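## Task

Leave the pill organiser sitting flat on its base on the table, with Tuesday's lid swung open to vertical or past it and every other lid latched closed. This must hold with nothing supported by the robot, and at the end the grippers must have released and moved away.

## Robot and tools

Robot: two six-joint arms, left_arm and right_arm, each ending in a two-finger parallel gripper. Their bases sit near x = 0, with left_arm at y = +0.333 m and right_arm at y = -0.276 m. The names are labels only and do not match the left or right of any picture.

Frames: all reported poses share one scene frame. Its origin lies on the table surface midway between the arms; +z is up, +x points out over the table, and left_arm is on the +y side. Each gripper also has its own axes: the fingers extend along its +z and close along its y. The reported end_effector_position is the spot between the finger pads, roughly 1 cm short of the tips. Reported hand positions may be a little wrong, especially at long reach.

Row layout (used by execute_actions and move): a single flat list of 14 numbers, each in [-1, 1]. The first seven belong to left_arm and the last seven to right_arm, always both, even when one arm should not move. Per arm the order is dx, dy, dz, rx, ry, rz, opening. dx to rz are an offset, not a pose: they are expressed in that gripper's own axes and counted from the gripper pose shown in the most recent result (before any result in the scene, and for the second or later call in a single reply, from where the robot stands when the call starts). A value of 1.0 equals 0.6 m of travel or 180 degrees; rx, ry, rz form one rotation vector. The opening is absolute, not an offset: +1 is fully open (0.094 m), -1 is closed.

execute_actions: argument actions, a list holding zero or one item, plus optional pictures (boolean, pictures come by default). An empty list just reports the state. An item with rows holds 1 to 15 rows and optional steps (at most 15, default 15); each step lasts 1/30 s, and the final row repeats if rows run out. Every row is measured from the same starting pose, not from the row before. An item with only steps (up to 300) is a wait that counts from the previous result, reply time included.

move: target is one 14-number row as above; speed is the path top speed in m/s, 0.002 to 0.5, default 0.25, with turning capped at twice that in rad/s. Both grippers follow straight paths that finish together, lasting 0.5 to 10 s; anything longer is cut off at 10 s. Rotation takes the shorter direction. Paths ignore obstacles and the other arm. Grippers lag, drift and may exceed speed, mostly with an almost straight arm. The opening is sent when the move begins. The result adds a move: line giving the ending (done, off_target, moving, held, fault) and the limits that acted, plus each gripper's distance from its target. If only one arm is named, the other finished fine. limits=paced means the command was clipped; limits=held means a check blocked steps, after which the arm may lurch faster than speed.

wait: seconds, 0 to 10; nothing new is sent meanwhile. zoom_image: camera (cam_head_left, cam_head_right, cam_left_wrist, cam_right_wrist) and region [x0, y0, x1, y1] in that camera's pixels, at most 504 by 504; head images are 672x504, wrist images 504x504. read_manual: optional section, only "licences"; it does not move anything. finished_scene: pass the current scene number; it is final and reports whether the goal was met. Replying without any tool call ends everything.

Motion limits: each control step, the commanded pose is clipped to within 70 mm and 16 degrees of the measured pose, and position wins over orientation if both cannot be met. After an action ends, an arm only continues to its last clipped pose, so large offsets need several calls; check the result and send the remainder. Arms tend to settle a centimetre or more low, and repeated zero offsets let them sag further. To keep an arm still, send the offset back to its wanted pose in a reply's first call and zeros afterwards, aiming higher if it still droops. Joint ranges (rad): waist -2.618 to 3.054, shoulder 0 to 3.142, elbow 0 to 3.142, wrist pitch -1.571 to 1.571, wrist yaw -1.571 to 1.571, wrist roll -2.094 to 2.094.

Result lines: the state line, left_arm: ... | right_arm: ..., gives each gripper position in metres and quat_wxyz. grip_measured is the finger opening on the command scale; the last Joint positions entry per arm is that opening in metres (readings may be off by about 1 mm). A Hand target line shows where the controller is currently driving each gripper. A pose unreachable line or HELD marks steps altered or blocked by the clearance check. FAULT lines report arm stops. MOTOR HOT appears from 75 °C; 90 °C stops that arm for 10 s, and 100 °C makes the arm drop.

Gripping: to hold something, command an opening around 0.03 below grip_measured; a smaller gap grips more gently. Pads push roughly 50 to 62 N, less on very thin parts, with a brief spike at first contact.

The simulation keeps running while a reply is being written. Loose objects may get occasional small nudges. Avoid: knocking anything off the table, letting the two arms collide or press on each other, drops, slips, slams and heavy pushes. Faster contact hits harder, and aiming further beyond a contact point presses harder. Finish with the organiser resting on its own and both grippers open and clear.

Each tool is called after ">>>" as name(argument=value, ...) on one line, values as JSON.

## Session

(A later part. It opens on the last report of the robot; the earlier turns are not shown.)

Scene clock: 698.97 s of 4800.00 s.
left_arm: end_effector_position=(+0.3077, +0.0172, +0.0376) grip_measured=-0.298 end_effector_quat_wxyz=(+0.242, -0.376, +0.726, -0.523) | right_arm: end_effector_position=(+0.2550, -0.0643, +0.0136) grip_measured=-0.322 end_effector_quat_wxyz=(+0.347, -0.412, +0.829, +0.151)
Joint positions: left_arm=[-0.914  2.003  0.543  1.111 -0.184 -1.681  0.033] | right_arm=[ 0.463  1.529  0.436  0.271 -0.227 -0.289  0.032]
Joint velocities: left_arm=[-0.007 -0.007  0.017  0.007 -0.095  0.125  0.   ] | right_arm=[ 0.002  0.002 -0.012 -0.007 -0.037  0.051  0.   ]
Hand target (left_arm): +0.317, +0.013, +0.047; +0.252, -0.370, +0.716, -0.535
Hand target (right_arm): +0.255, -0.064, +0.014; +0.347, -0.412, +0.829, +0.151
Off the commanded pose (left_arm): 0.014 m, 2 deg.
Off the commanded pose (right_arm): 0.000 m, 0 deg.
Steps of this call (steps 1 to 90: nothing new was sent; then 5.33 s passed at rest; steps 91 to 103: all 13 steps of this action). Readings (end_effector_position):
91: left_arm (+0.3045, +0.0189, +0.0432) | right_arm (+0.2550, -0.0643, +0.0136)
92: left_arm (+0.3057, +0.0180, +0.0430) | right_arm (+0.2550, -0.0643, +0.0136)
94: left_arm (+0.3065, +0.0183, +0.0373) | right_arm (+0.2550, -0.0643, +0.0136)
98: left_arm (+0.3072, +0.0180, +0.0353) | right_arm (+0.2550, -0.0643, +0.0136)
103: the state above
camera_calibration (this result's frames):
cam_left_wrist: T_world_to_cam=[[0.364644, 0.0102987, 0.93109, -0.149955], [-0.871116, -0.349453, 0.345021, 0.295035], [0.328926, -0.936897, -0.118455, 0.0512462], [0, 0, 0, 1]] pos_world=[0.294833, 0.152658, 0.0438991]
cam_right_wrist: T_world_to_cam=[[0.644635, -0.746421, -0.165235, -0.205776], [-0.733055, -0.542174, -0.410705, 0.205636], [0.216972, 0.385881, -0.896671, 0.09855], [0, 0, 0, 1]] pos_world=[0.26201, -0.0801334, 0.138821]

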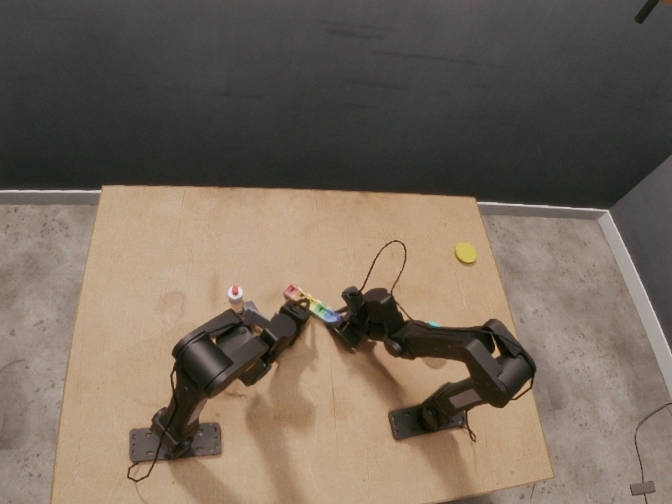

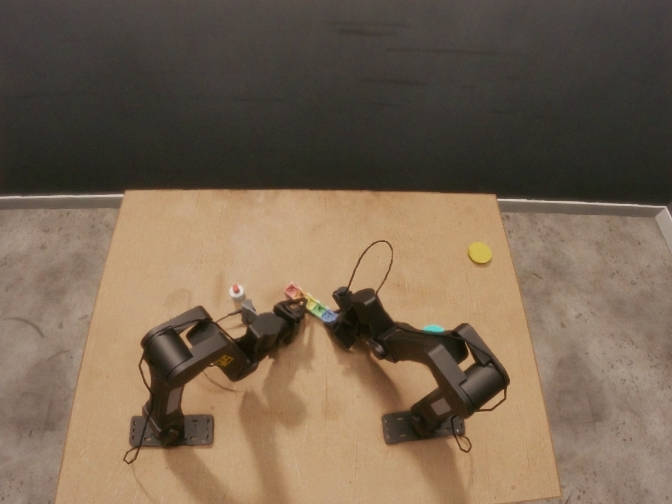

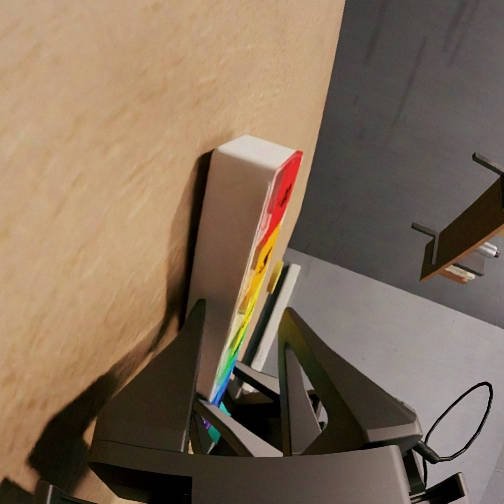

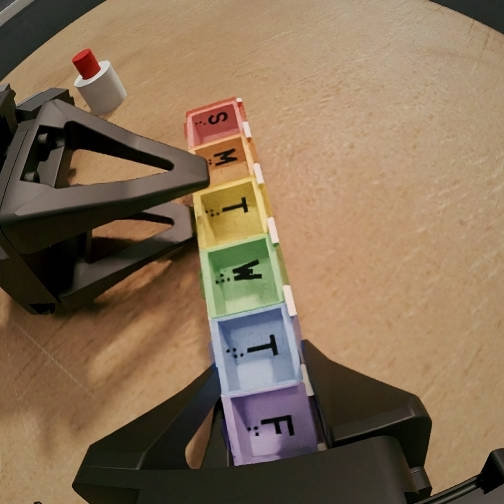

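>>> execute_actions(actions=[{"rows": [[0,-0.008,0.015,0.005,0,0,-0.62,0,0,0,0,0,0,-0.42]], "steps": 12}])

>>> zoom_image(camera="cam_left_wrist", region=[170, 220, 330, 380])

>>> zoom_image(camera="cam_right_wrist", region=[100, 120, 290, 310])

Scene clock: 703.37 s of 4800.00 s.
left_arm: end_effector_position=(+0.3065, +0.0175, +0.0313) grip_measured=-0.618 end_effector_quat_wxyz=(+0.239, -0.376, +0.730, -0.518) | right_arm: end_effector_position=(+0.2557, -0.0649, +0.0136) grip_measured=-0.322 end_effector_quat_wxyz=(+0.348, -0.411, +0.830, +0.149)
Joint positions: left_arm=[-0.914  2.019  0.543  1.114 -0.18  -1.682  0.018] | right_arm=[ 0.463  1.529  0.436  0.272 -0.223 -0.288  0.032]
Joint velocities: left_arm=[ 0.007 -0.022  0.012 -0.037 -0.066 -0.022  0.001] | right_arm=[ 0.007 -0.002  0.012  0.007 -0.051 -0.037  0.   ]
Hand target (left_arm): +0.315, +0.012, +0.039; +0.245, -0.374, +0.722, -0.528
Hand target (right_arm): +0.255, -0.064, +0.014; +0.347, -0.412, +0.829, +0.151
Off the commanded pose (left_arm): 0.014 m, 2 deg.
Off the commanded pose (right_arm): 0.001 m, 0 deg.
Steps of this call (steps 1 to 90: nothing new was sent; then 1.00 s passed at rest; steps 91 to 102: all 12 steps of this action). Readings (end_effector_position):
91: left_arm (+0.3079, +0.0168, +0.0384) | right_arm (+0.2551, -0.0644, +0.0136)
92: left_arm (+0.3076, +0.0171, +0.0367) | right_arm (+0.2557, -0.0649, +0.0136)
94: left_arm (+0.3068, +0.0173, +0.0330) | right_arm (+0.2557, -0.0649, +0.0136)
98: left_arm (+0.3065, +0.0175, +0.0313) | right_arm (+0.2557, -0.0649, +0.0136)
102: the state above
camera_calibration (this result's frames):
cam_left_wrist: T_world_to_cam=[[0.373803, 0.00095298, 0.927507, -0.146218], [-0.869024, -0.349116, 0.350592, 0.295428], [0.324142, -0.937079, -0.129673, 0.0529427], [0, 0, 0, 1]] pos_world=[0.29423, 0.15289, 0.0389083]
cam_right_wrist: T_world_to_cam=[[0.641755, -0.74935, -0.163174, -0.206197], [-0.734703, -0.539715, -0.410998, 0.206396], [0.219914, 0.383644, -0.896914, 0.0977664], [0, 0, 0, 1]] pos_world=[0.262467, -0.0806264, 0.13887]

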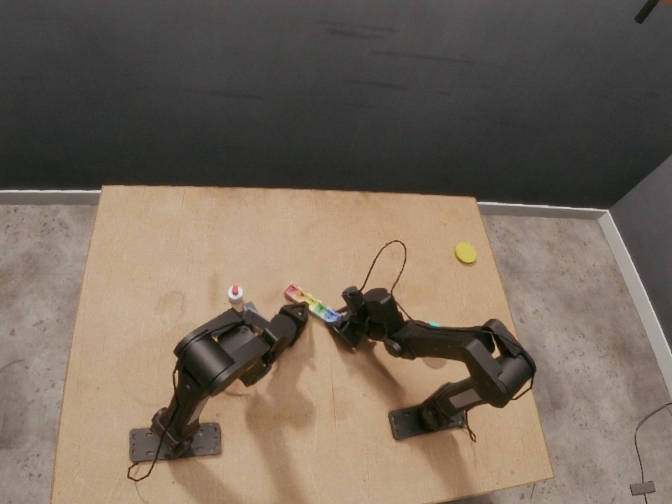

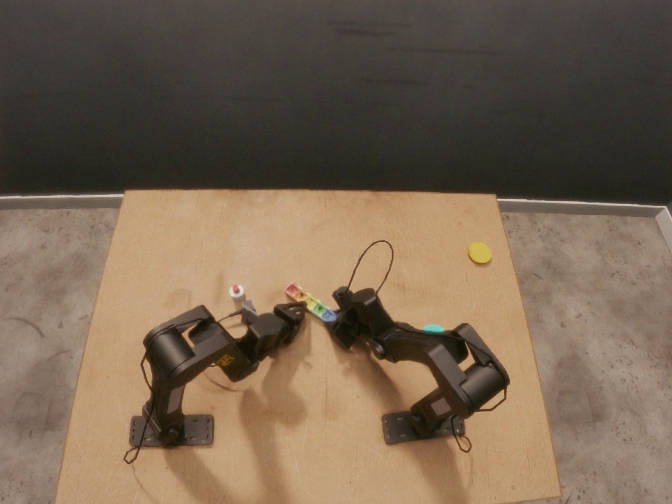

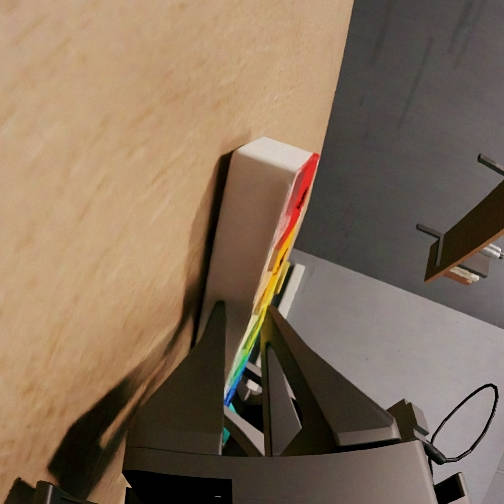

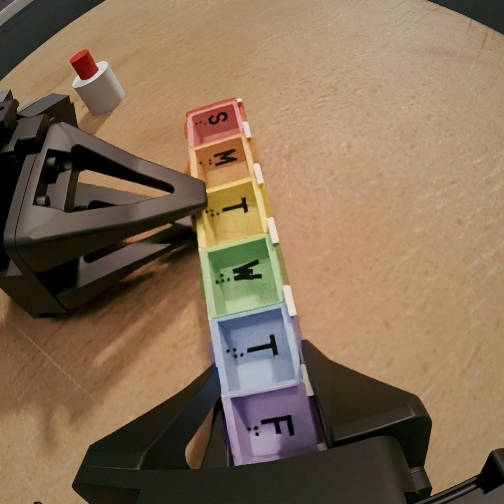

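Region (170, 220, 330, 380) of cam_left_wrist's 504x504 image, scaled by 3.150, with more detail than that image has.

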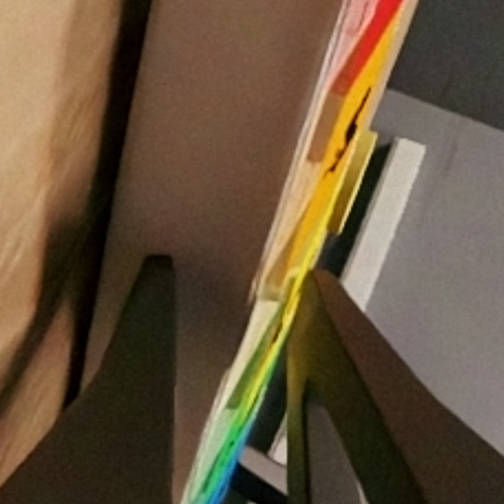

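Region (100, 120, 290, 310) of cam_right_wrist's 504x504 image, scaled by 2.653, with more detail than that image has.

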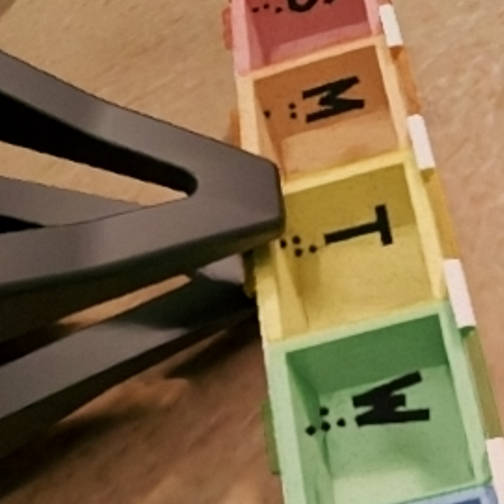

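>>> execute_actions(actions=[{"rows": [[0,-0.012,0.017,0.005,0,0,-0.78,0,0,0,0,0,0,-0.42]], "steps": 12}])

>>> execute_actions(actions=[{"rows": [[0,-0.008,0.017,0,0,0,-0.9,0,0,0,0,0,0,-0.42]], "steps": 12}])

>>> zoom_image(camera="cam_left_wrist", region=[170, 220, 330, 380])

>>> zoom_image(camera="cam_right_wrist", region=[100, 120, 290, 310])

Scene clock: 708.57 s of 4800.00 s.
left_arm: end_effector_position=(+0.3076, +0.0158, +0.0319) grip_measured=-0.778 end_effector_quat_wxyz=(+0.239, -0.376, +0.730, -0.518) | right_arm: end_effector_position=(+0.2568, -0.0664, +0.0133) grip_measured=-0.322 end_effector_quat_wxyz=(+0.348, -0.408, +0.832, +0.145)
Joint positions: left_arm=[-0.914  2.019  0.552  1.105 -0.179 -1.682  0.01 ] | right_arm=[ 0.463  1.529  0.436  0.272 -0.213 -0.284  0.032]
Joint velocities: left_arm=[-0.007 -0.007 -0.007 -0.022  0.066  0.037 -0.   ] | right_arm=[-0.002  0.017  0.002  0.037 -0.007  0.051 -0.   ]
Hand target (left_arm): +0.316, +0.011, +0.034; +0.242, -0.374, +0.726, -0.524
Hand target (right_arm): +0.256, -0.065, +0.014; +0.348, -0.411, +0.830, +0.149
Off the commanded pose (left_arm): 0.011 m, 1 deg.
Off the commanded pose (right_arm): 0.002 m, 1 deg.
Steps of this call (steps 1 to 90: nothing new was sent; then 1.80 s passed at rest; steps 91 to 102: all 12 steps of this action). Readings (end_effector_position):
91: left_arm (+0.3067, +0.0172, +0.0315) | right_arm (+0.2557, -0.0649, +0.0136)
92: left_arm (+0.3069, +0.0168, +0.0316) | right_arm (+0.2561, -0.0655, +0.0134)
94: left_arm (+0.3075, +0.0160, +0.0321) | right_arm (+0.2566, -0.0662, +0.0133)
98: left_arm (+0.3077, +0.0158, +0.0320) | right_arm (+0.2568, -0.0663, +0.0133)
102: the state above
camera_calibration (this result's frames):
cam_left_wrist: T_world_to_cam=[[0.374415, 0.000481186, 0.927261, -0.147362], [-0.86929, -0.347853, 0.351188, 0.295641], [0.322719, -0.937549, -0.129823, 0.051524], [0, 0, 0, 1]] pos_world=[0.295544, 0.151217, 0.039507]
cam_right_wrist: T_world_to_cam=[[0.634909, -0.756211, -0.158225, -0.206795], [-0.739069, -0.534822, -0.409565, 0.207714], [0.225095, 0.376975, -0.898455, 0.0960024], [0, 0, 0, 1]] pos_world=[0.263201, -0.0814811, 0.138606]

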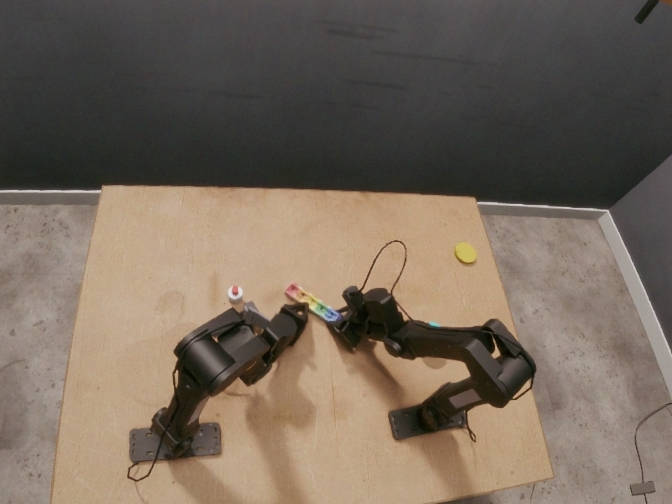

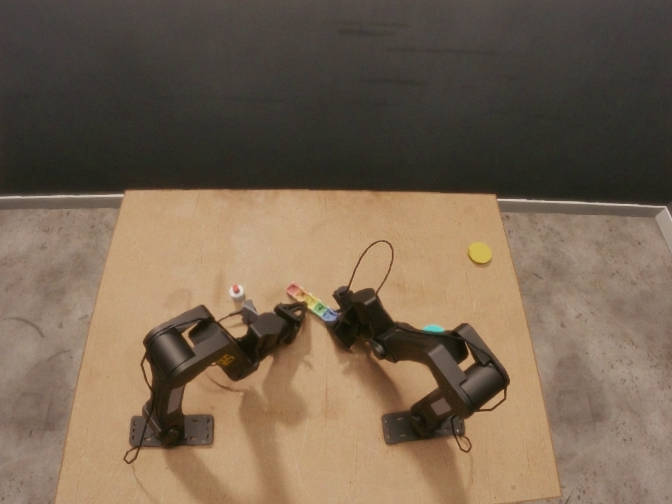

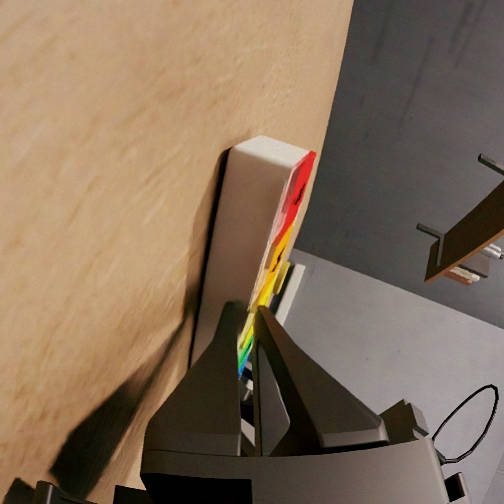

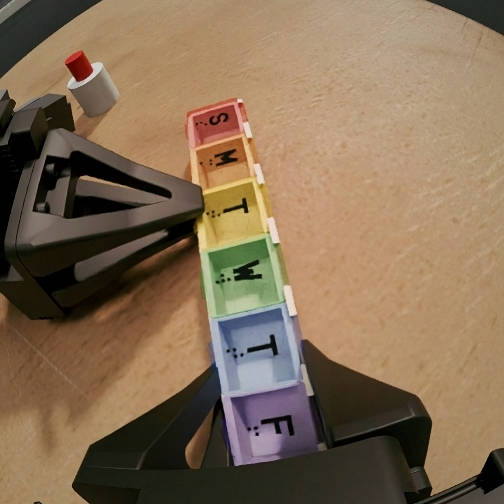

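Scene clock: 708.97 s of 4800.00 s.
left_arm: end_effector_position=(+0.3093, +0.0138, +0.0325) grip_measured=-0.896 end_effector_quat_wxyz=(+0.238, -0.376, +0.731, -0.518) | right_arm: end_effector_position=(+0.2583, -0.0683, +0.0129) grip_measured=-0.322 end_effector_quat_wxyz=(+0.348, -0.403, +0.835, +0.141)
Joint positions: left_arm=[-0.914  2.019  0.564  1.091 -0.178 -1.682  0.005] | right_arm=[ 0.462  1.529  0.436  0.272 -0.2   -0.277  0.032]
Joint velocities: left_arm=[ 0.012 -0.012  0.022  0.037  0.022  0.007 -0.   ] | right_arm=[-0.002 -0.002 -0.002  0.007  0.007 -0.037  0.001]
Hand target (left_arm): +0.316, +0.009, +0.033; +0.239, -0.376, +0.730, -0.518
Hand target (right_arm): +0.257, -0.066, +0.013; +0.348, -0.408, +0.832, +0.145
Off the commanded pose (left_arm): 0.009 m, 0 deg.
Off the commanded pose (right_arm): 0.002 m, 1 deg.
Steps of this call (steps 1 to 12: all 12 steps of this action). Readings (end_effector_position):
1: left_arm (+0.3078, +0.0156, +0.0317) | right_arm (+0.2571, -0.0667, +0.0132)
2: left_arm (+0.3083, +0.0149, +0.0323) | right_arm (+0.2575, -0.0673, +0.0131)
4: left_arm (+0.3092, +0.0139, +0.0327) | right_arm (+0.2582, -0.0681, +0.0130)
8: left_arm (+0.3094, +0.0137, +0.0325) | right_arm (+0.2583, -0.0683, +0.0129)
12: the state above
camera_calibration (this result's frames):
cam_left_wrist: T_world_to_cam=[[0.375874, -0.000593387, 0.926671, -0.148947], [-0.868814, -0.348035, 0.352184, 0.296016], [0.322304, -0.937481, -0.131333, 0.0493175], [0, 0, 0, 1]] pos_world=[0.297273, 0.14917, 0.0402495]
cam_right_wrist: T_world_to_cam=[[0.624182, -0.765865, -0.154425, -0.207166], [-0.746289, -0.525975, -0.407925, 0.21015], [0.231192, 0.369865, -0.899861, 0.0940308], [0, 0, 0, 1]] pos_world=[0.264403, -0.0829061, 0.138348]

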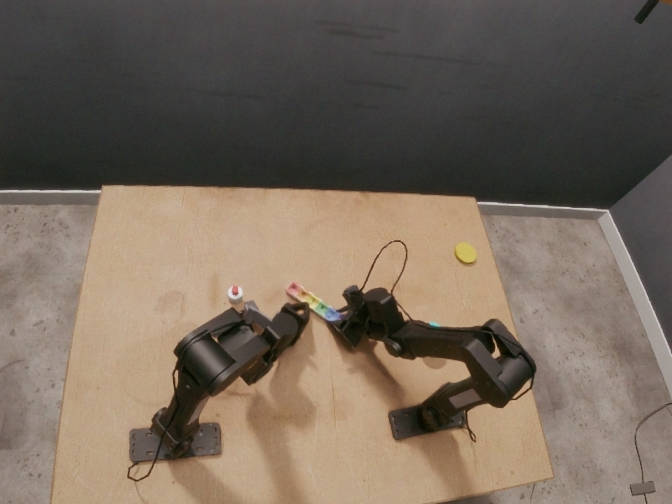

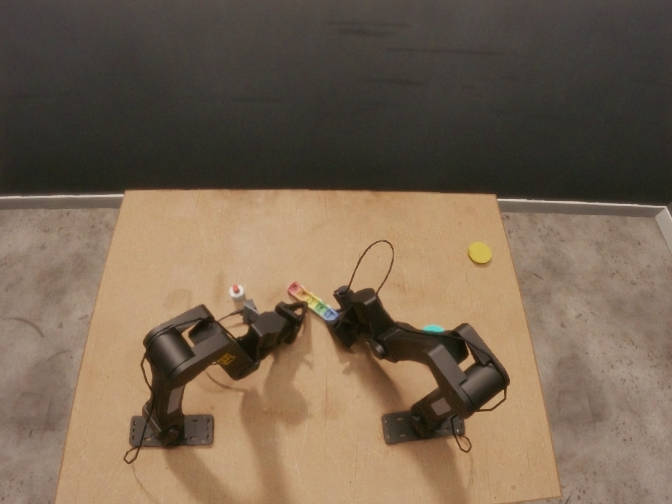

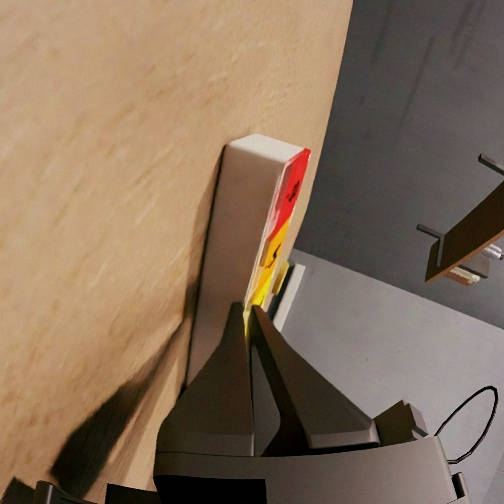

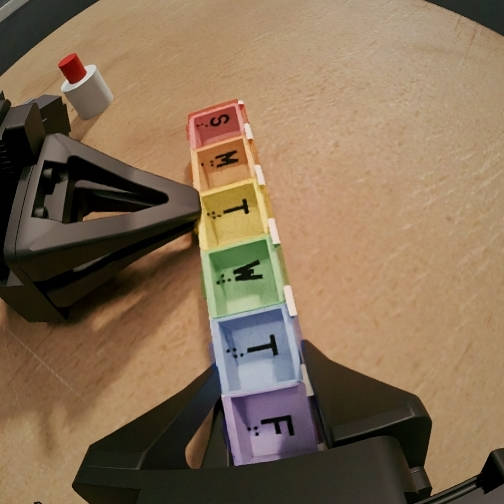

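Region (170, 220, 330, 380) of cam_left_wrist's 504x504 image, scaled by 3.150, with more detail than that image has.

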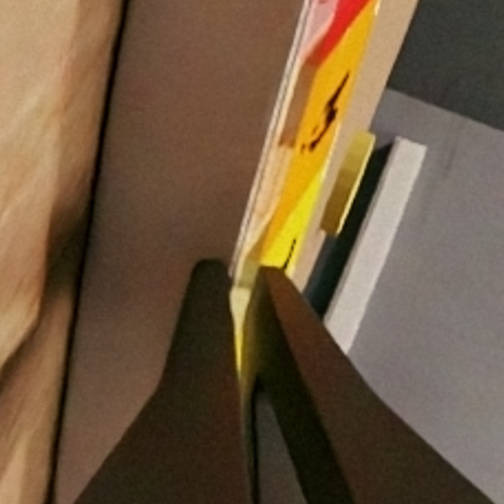

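Region (100, 120, 290, 310) of cam_right_wrist's 504x504 image, scaled by 2.653, with more detail than that image has.

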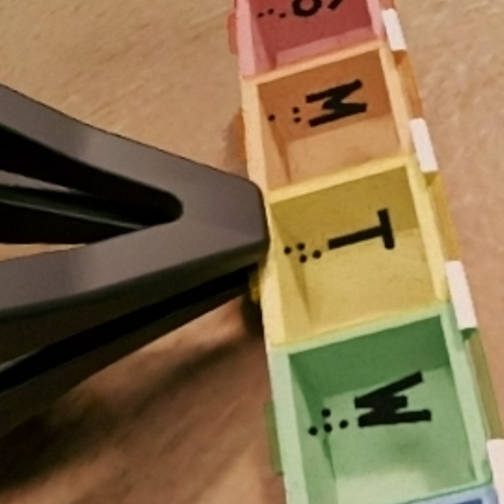

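>>> execute_actions(actions=[{"rows": [[0,-0.004,0.009,0,0,0,-1,0,0,0,0,0,0,-0.42]], "steps": 12}])

>>> zoom_image(camera="cam_left_wrist", region=[170, 220, 330, 380])

Scene clock: 712.07 s of 4800.00 s.
left_arm: end_effector_position=(+0.3094, +0.0138, +0.0325) grip_measured=-0.964 end_effector_quat_wxyz=(+0.238, -0.376, +0.731, -0.518) | right_arm: end_effector_position=(+0.2585, -0.0685, +0.0129) grip_measured=-0.322 end_effector_quat_wxyz=(+0.348, -0.402, +0.835, +0.140)
Joint positions: left_arm=[-0.914  2.019  0.564  1.091 -0.179 -1.682  0.002] | right_arm=[ 0.462  1.529  0.436  0.272 -0.199 -0.275  0.032]
Joint velocities: left_arm=[ 0.002 -0.017  0.002  0.037 -0.007 -0.022 -0.   ] | right_arm=[-0.007  0.012 -0.002 -0.007  0.037 -0.066 -0.001]
Hand target (left_arm): +0.314, +0.010, +0.033; +0.238, -0.376, +0.731, -0.518
Hand target (right_arm): +0.258, -0.068, +0.013; +0.348, -0.403, +0.835, +0.141
Off the commanded pose (left_arm): 0.006 m, 0 deg.
Off the commanded pose (right_arm): 0.000 m, 0 deg.
Steps of this call (steps 1 to 81: nothing new was sent; steps 82 to 93: all 12 steps of this action). Readings (end_effector_position):
82: left_arm (+0.3094, +0.0138, +0.0325) | right_arm (+0.2584, -0.0684, +0.0129)
83: left_arm (+0.3094, +0.0138, +0.0325) | right_arm (+0.2585, -0.0685, +0.0129)
85: left_arm (+0.3094, +0.0138, +0.0325) | right_arm (+0.2585, -0.0685, +0.0129)
89: left_arm (+0.3094, +0.0138, +0.0325) | right_arm (+0.2585, -0.0685, +0.0129)
93: the state above
camera_calibration (this result's frames):
cam_left_wrist: T_world_to_cam=[[0.375779, -0.000542062, 0.926709, -0.14894], [-0.868726, -0.348376, 0.352064, 0.296052], [0.322652, -0.937355, -0.131383, 0.0492457], [0, 0, 0, 1]] pos_world=[0.297267, 0.149217, 0.0402647]
cam_right_wrist: T_world_to_cam=[[0.622033, -0.767518, -0.154889, -0.206989], [-0.747942, -0.523924, -0.407537, 0.210713], [0.231642, 0.369349, -0.899957, 0.0938829], [0, 0, 0, 1]] pos_world=[0.264608, -0.0831462, 0.138304]

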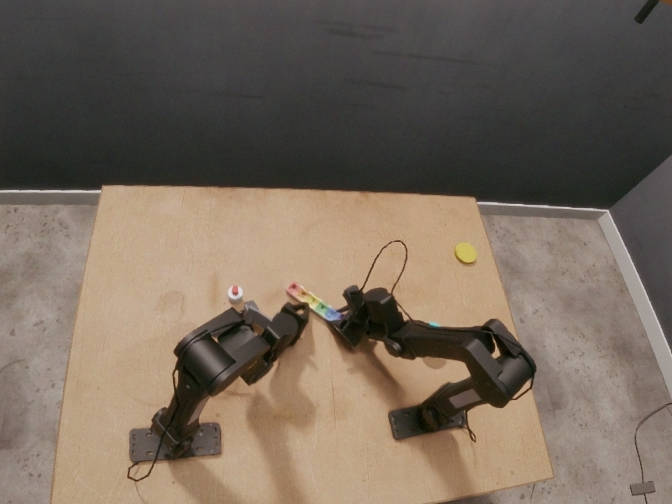

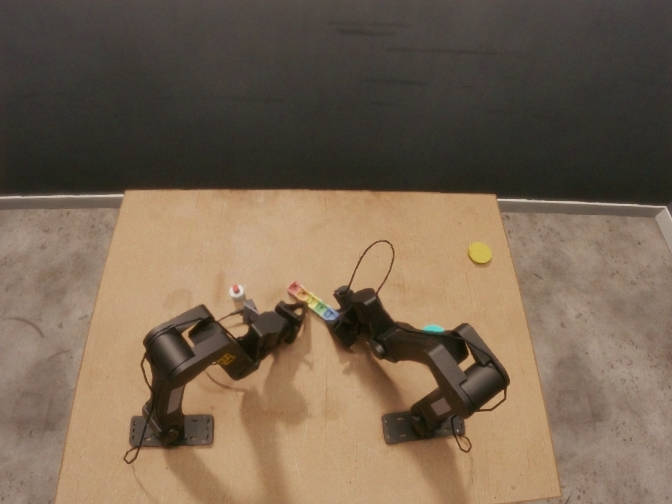

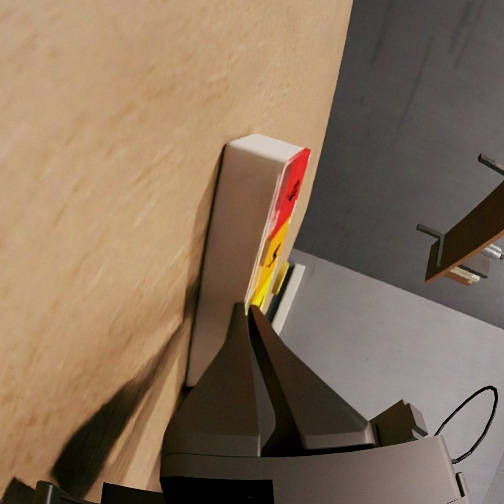

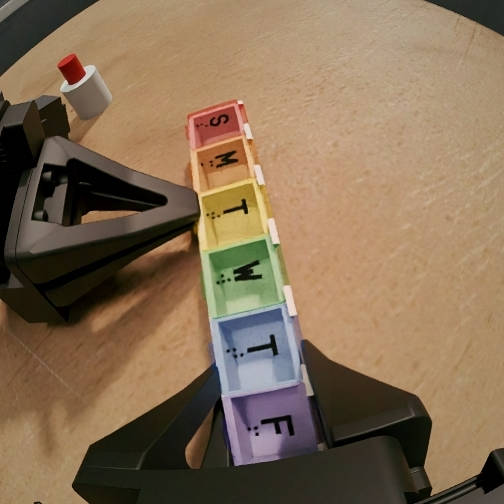

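Region (170, 220, 330, 380) of cam_left_wrist's 504x504 image, scaled by 3.150, with more detail than that image has.

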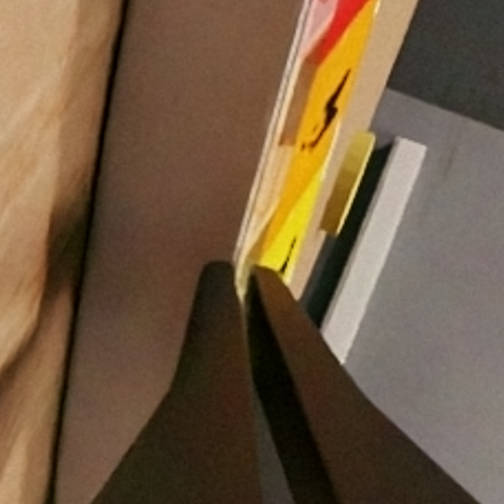

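>>> execute_actions(actions=[{"rows": [[0,-0.06,-0.008,0.05,0,0,-1,0.02,0,0.026,0,0,0,-0.5]], "steps": 8}])

Scene clock: 718.70 s of 4800.00 s.
left_arm: end_effector_position=(+0.3164, +0.0241, +0.0378) grip_measured=-0.965 end_effector_quat_wxyz=(+0.265, -0.380, +0.719, -0.518) | right_arm: end_effector_position=(+0.2683, -0.0579, +0.0135) grip_measured=-0.322 end_effector_quat_wxyz=(+0.373, -0.403, +0.821, +0.153)
Joint positions: left_arm=[-0.903  2.019  0.549  1.133 -0.221 -1.661  0.002] | right_arm=[ 0.462  1.593  0.436  0.393 -0.223 -0.274  0.032]
Joint velocities: left_arm=[-0.007  0.007 -0.007  0.125 -0.11  -0.007 -0.001] | right_arm=[ 0.012  0.046  0.002  0.125 -0.037  0.022 -0.   ]
Hand target (left_arm): +0.316, +0.011, +0.068; +0.267, -0.356, +0.690, -0.571
Hand target (right_arm): +0.260, -0.068, -0.005; +0.348, -0.402, +0.835, +0.140
Off the commanded pose (left_arm): 0.033 m, 8 deg.
Off the commanded pose (right_arm): 0.024 m, 4 deg.
Steps of this call (steps 1 to 90: nothing new was sent; then 3.37 s passed at rest; steps 91 to 98: all 8 steps of this action). Readings (end_effector_position):
91: left_arm (+0.3103, +0.0138, +0.0347) | right_arm (+0.2594, -0.0680, +0.0121)
92: left_arm (+0.3119, +0.0163, +0.0358) | right_arm (+0.2617, -0.0659, +0.0119)
94: left_arm (+0.3141, +0.0207, +0.0361) | right_arm (+0.2651, -0.0613, +0.0123)
98: the state above
camera_calibration (this result's frames):
cam_left_wrist: T_world_to_cam=[[0.337963, 0.00914459, 0.941115, -0.145281], [-0.866389, -0.387572, 0.314894, 0.305457], [0.367629, -0.921794, -0.123062, 0.0423819], [0, 0, 0, 1]] pos_world=[0.298163, 0.158783, 0.0457554]
cam_right_wrist: T_world_to_cam=[[0.640622, -0.750356, -0.163, -0.208773], [-0.721953, -0.5163, -0.460671, 0.218027], [0.26151, 0.412795, -0.872475, 0.0823317], [0, 0, 0, 1]] pos_world=[0.269619, -0.0780728, 0.138241]

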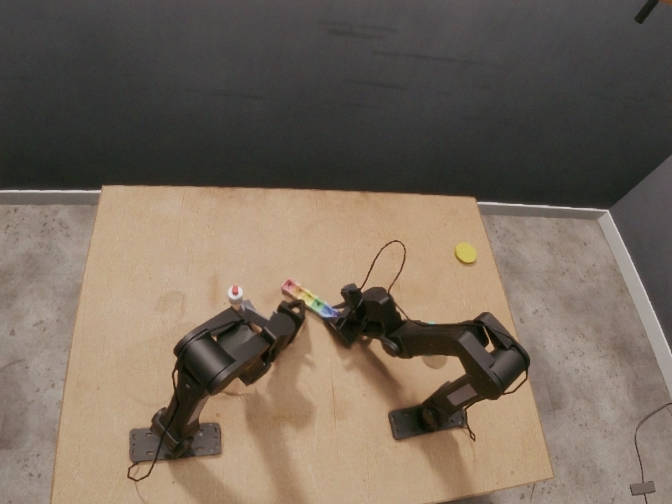

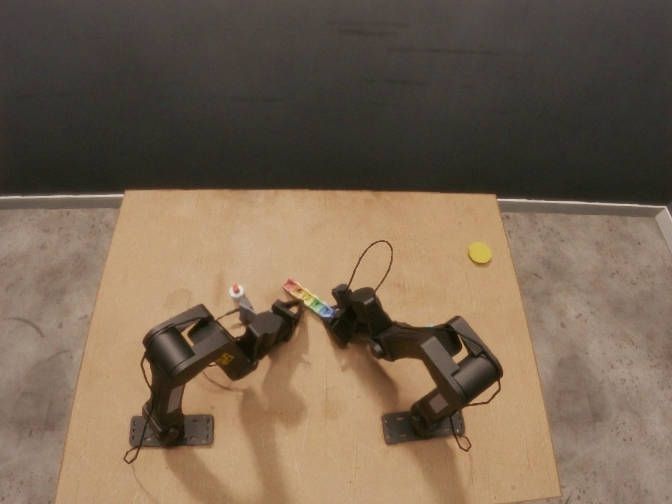

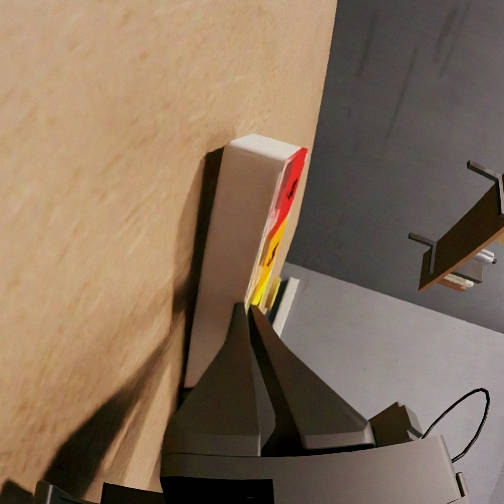

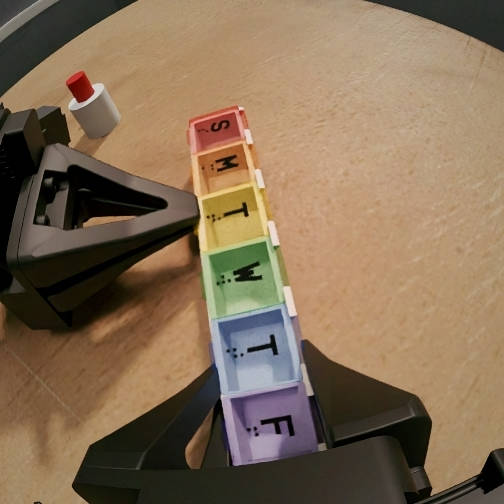

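>>> execute_actions(actions=[{"rows": [[0,-0.085,-0.02,0.06,0,0,-1,0.02,0,0.026,0,0,0,-0.5]], "steps": 8}])

Scene clock: 720.57 s of 4800.00 s.
left_arm: end_effector_position=(+0.3210, +0.0366, +0.0420) grip_measured=-0.967 end_effector_quat_wxyz=(+0.295, -0.381, +0.709, -0.514) | right_arm: end_effector_position=(+0.2766, -0.0454, +0.0157) grip_measured=-0.322 end_effector_quat_wxyz=(+0.400, -0.408, +0.803, +0.172)
Joint positions: left_arm=[-0.895  2.019  0.524  1.181 -0.267 -1.628  0.002] | right_arm=[ 0.462  1.66   0.436  0.526 -0.259 -0.276  0.032]
Joint velocities: left_arm=[ 0.007 -0.002 -0.007  0.022 -0.081  0.051  0.001] | right_arm=[ 0.007  0.027 -0.007  0.183  0.037 -0.037 -0.001]
Hand target (left_arm): +0.320, +0.022, +0.089; +0.300, -0.354, +0.669, -0.581
Hand target (right_arm): +0.270, -0.056, -0.004; +0.373, -0.404, +0.821, +0.154
Off the commanded pose (left_arm): 0.050 m, 10 deg.
Off the commanded pose (right_arm): 0.025 m, 4 deg.
Steps of this call (steps 1 to 48: nothing new was sent; steps 49 to 56: all 8 steps of this action). Readings (end_effector_position):
49: left_arm (+0.3181, +0.0262, +0.0402) | right_arm (+0.2709, -0.0558, +0.0144)
50: left_arm (+0.3190, +0.0292, +0.0404) | right_arm (+0.2723, -0.0533, +0.0142)
52: left_arm (+0.3195, +0.0337, +0.0397) | right_arm (+0.2742, -0.0487, +0.0142)
56: the state above
camera_calibration (this result's frames):
cam_left_wrist: T_world_to_cam=[[0.295203, 0.00534628, 0.95542, -0.137733], [-0.862223, -0.429317, 0.26881, 0.315103], [0.411615, -0.903138, -0.122126, 0.0378614], [0, 0, 0, 1]] pos_world=[0.296764, 0.170209, 0.051514]
cam_right_wrist: T_world_to_cam=[[0.669073, -0.722678, -0.173428, -0.210784], [-0.68538, -0.50975, -0.520009, 0.222518], [0.287394, 0.466788, -0.836369, 0.0717042], [0, 0, 0, 1]] pos_world=[0.272932, -0.0723714, 0.139127]

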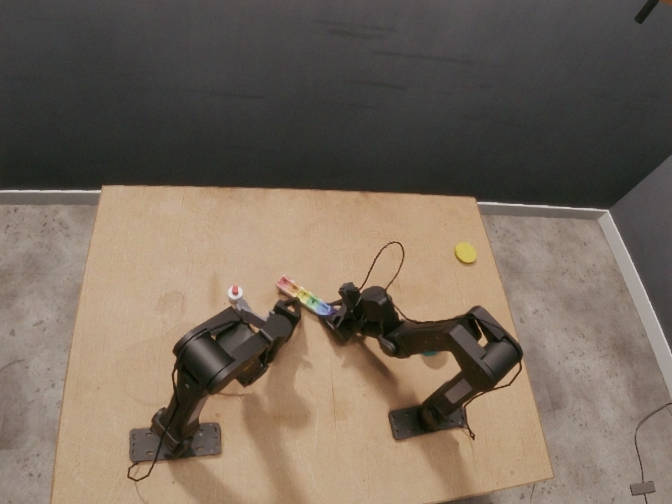

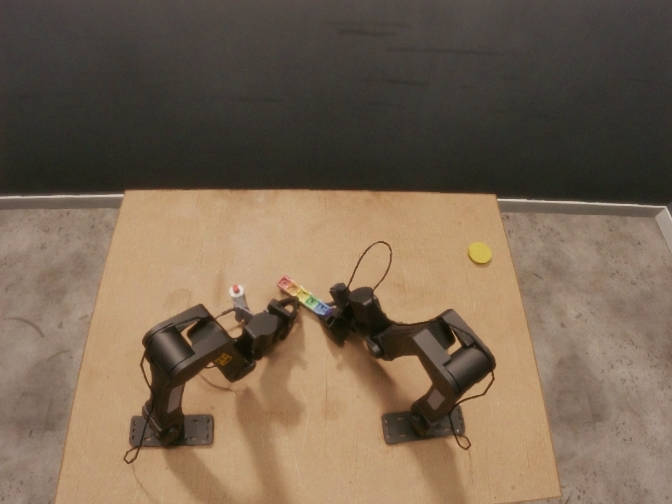

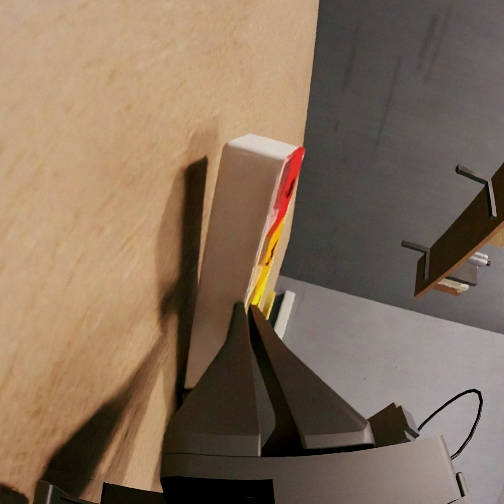

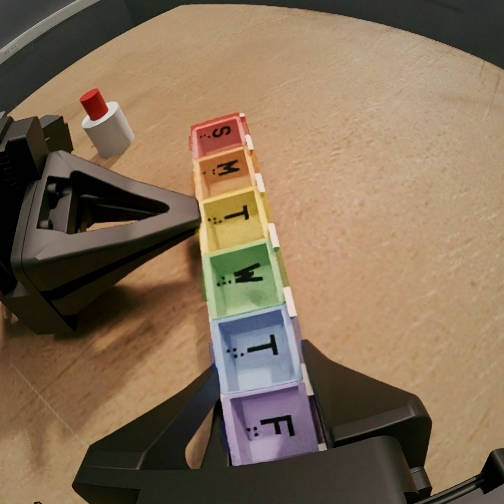

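>>> execute_actions(actions=[{"rows": [[0.01,-0.085,-0.02,0.06,0,0,-1,0.04,0,0.004,0,0.07,0,-0.5]], "steps": 8}])

Scene clock: 727.07 s of 4800.00 s.
left_arm: end_effector_position=(+0.3210, +0.0421, +0.0469) grip_measured=-0.968 end_effector_quat_wxyz=(+0.319, -0.374, +0.704, -0.512) | right_arm: end_effector_position=(+0.2775, -0.0417, +0.0179) grip_measured=-0.322 end_effector_quat_wxyz=(+0.371, -0.424, +0.811, +0.160)
Joint positions: left_arm=[-0.901  2.019  0.506  1.225 -0.305 -1.592  0.001] | right_arm=[ 0.476  1.638  0.512  0.359 -0.243 -0.302  0.032]
Joint velocities: left_arm=[ 0.012  0.002 -0.002 -0.007 -0.007  0.095 -0.   ] | right_arm=[ 0.007 -0.002  0.154 -0.374  0.007 -0.022 -0.001]
Hand target (left_arm): +0.319, +0.029, +0.093; +0.329, -0.353, +0.660, -0.576
Hand target (right_arm): +0.268, -0.058, -0.002; +0.315, -0.426, +0.839, +0.127
Off the commanded pose (left_arm): 0.049 m, 10 deg.
Off the commanded pose (right_arm): 0.028 m, 9 deg.
Steps of this call (steps 1 to 90: nothing new was sent; then 3.23 s passed at rest; steps 91 to 98: all 8 steps of this action). Readings (end_effector_position):
91: left_arm (+0.3220, +0.0379, +0.0440) | right_arm (+0.2778, -0.0445, +0.0168)
92: left_arm (+0.3213, +0.0385, +0.0447) | right_arm (+0.2774, -0.0441, +0.0174)
94: left_arm (+0.3210, +0.0399, +0.0465) | right_arm (+0.2772, -0.0433, +0.0179)
98: the state above
camera_calibration (this result's frames):
cam_left_wrist: T_world_to_cam=[[0.25436, -0.0070469, 0.967084, -0.129338], [-0.864163, -0.450604, 0.224006, 0.319795], [0.434194, -0.892696, -0.120705, 0.0356894], [0, 0, 0, 1]] pos_world=[0.293757, 0.175049, 0.0577523]
cam_right_wrist: T_world_to_cam=[[0.676723, -0.71912, -0.157836, -0.21061], [-0.693926, -0.551373, -0.463093, 0.225862], [0.245993, 0.422913, -0.872142, 0.0818216], [0, 0, 0, 1]] pos_world=[0.279128, -0.0615233, 0.142713]

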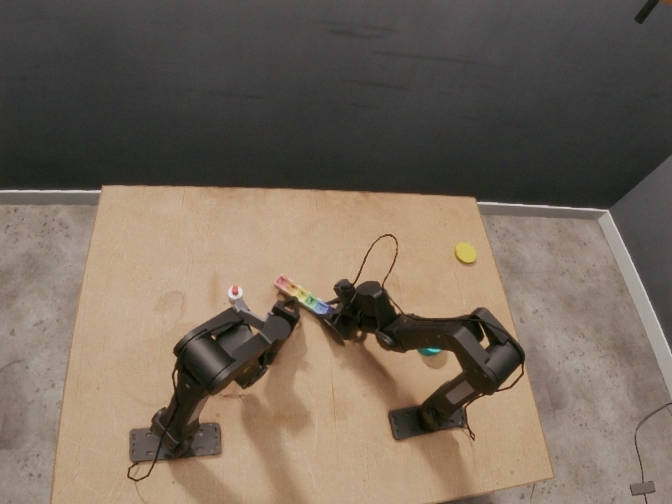

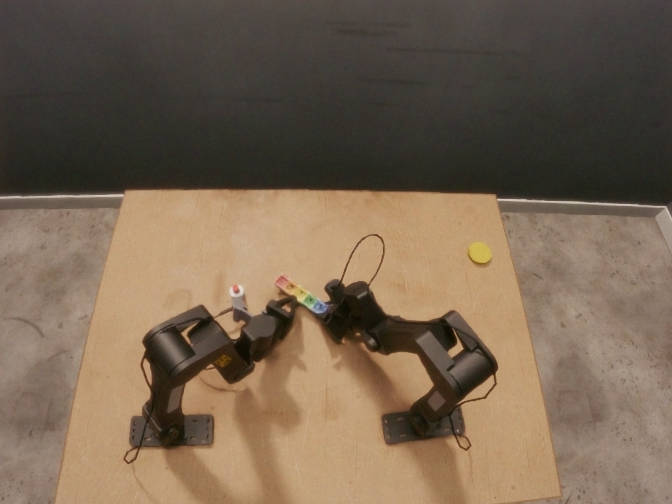

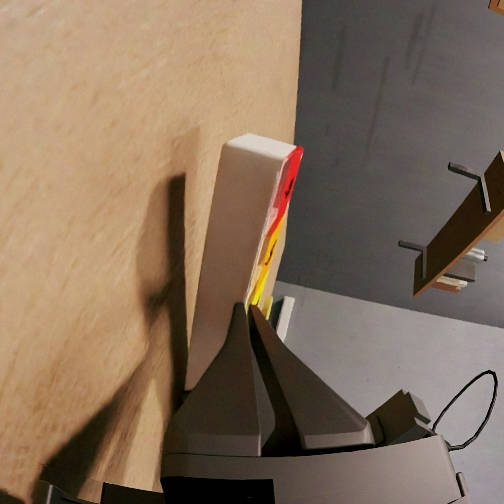

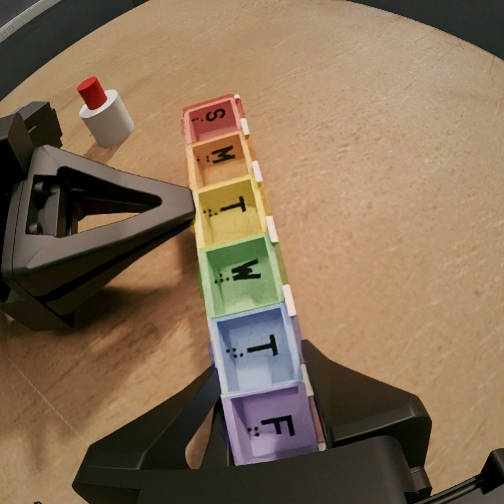

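>>> execute_actions(actions=[{"rows": [[0.01,-0.06,-0.02,0.04,0,0,-1,0.045,0,0.01,0,0.08,0,-0.5]], "steps": 8}])

Scene clock: 729.43 s of 4800.00 s.
left_arm: end_effector_position=(+0.3183, +0.0481, +0.0445) grip_measured=-0.969 end_effector_quat_wxyz=(+0.332, -0.377, +0.704, -0.503) | right_arm: end_effector_position=(+0.2763, -0.0376, +0.0178) grip_measured=-0.322 end_effector_quat_wxyz=(+0.326, -0.443, +0.823, +0.144)
Joint positions: left_arm=[-0.911  2.019  0.488  1.236 -0.342 -1.58   0.001] | right_arm=[ 0.5    1.638  0.617  0.151 -0.216 -0.327  0.032]
Joint velocities: left_arm=[-0.017  0.007 -0.002  0.051 -0.081  0.007 -0.   ] | right_arm=[ 0.022  0.002  0.12  -0.198  0.037 -0.11   0.   ]
Hand target (left_arm): +0.315, +0.036, +0.083; +0.341, -0.354, +0.671, -0.555
Hand target (right_arm): +0.269, -0.055, -0.003; +0.271, -0.442, +0.848, +0.107
Off the commanded pose (left_arm): 0.042 m, 8 deg.
Off the commanded pose (right_arm): 0.029 m, 9 deg.
Steps of this call (steps 1 to 63: nothing new was sent; steps 64 to 71: all 8 steps of this action). Readings (end_effector_position):
64: left_arm (+0.3203, +0.0431, +0.0459) | right_arm (+0.2776, -0.0409, +0.0177)
65: left_arm (+0.3198, +0.0448, +0.0450) | right_arm (+0.2776, -0.0395, +0.0180)
67: left_arm (+0.3189, +0.0471, +0.0445) | right_arm (+0.2770, -0.0379, +0.0179)
71: the state above
camera_calibration (this result's frames):
cam_left_wrist: T_world_to_cam=[[0.246392, -0.0228304, 0.968901, -0.123084], [-0.855651, -0.474613, 0.206409, 0.319895], [0.455141, -0.879898, -0.136476, 0.0354235], [0, 0, 0, 1]] pos_world=[0.287923, 0.180186, 0.0580619]
cam_right_wrist: T_world_to_cam=[[0.684324, -0.715693, -0.139583, -0.209174], [-0.706094, -0.602621, -0.371859, 0.227022], [0.182021, 0.35303, -0.917735, 0.096236], [0, 0, 0, 1]] pos_world=[0.285925, -0.0468708, 0.143542]

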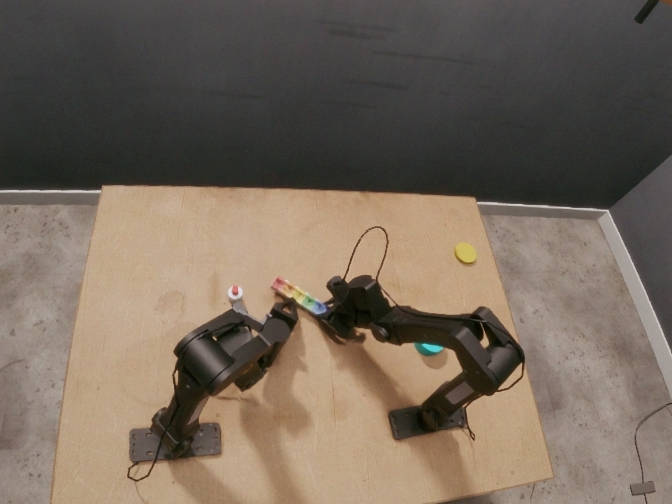

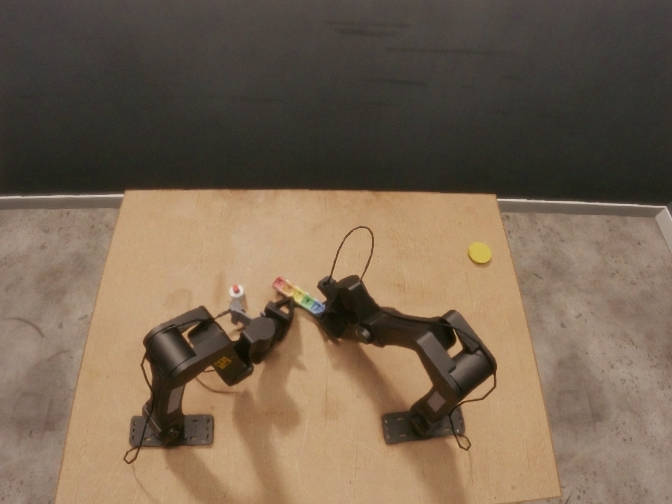

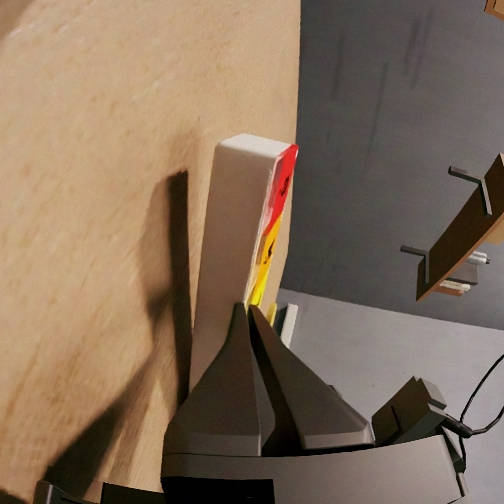

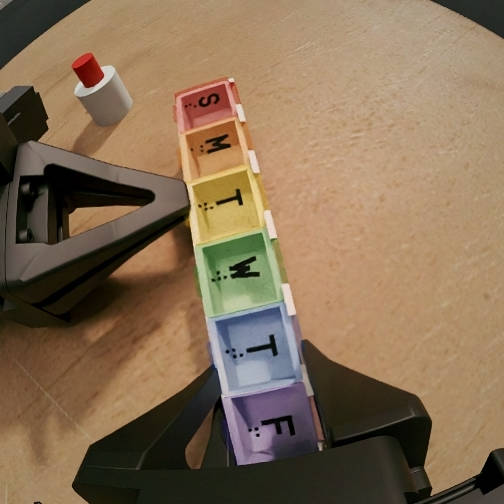

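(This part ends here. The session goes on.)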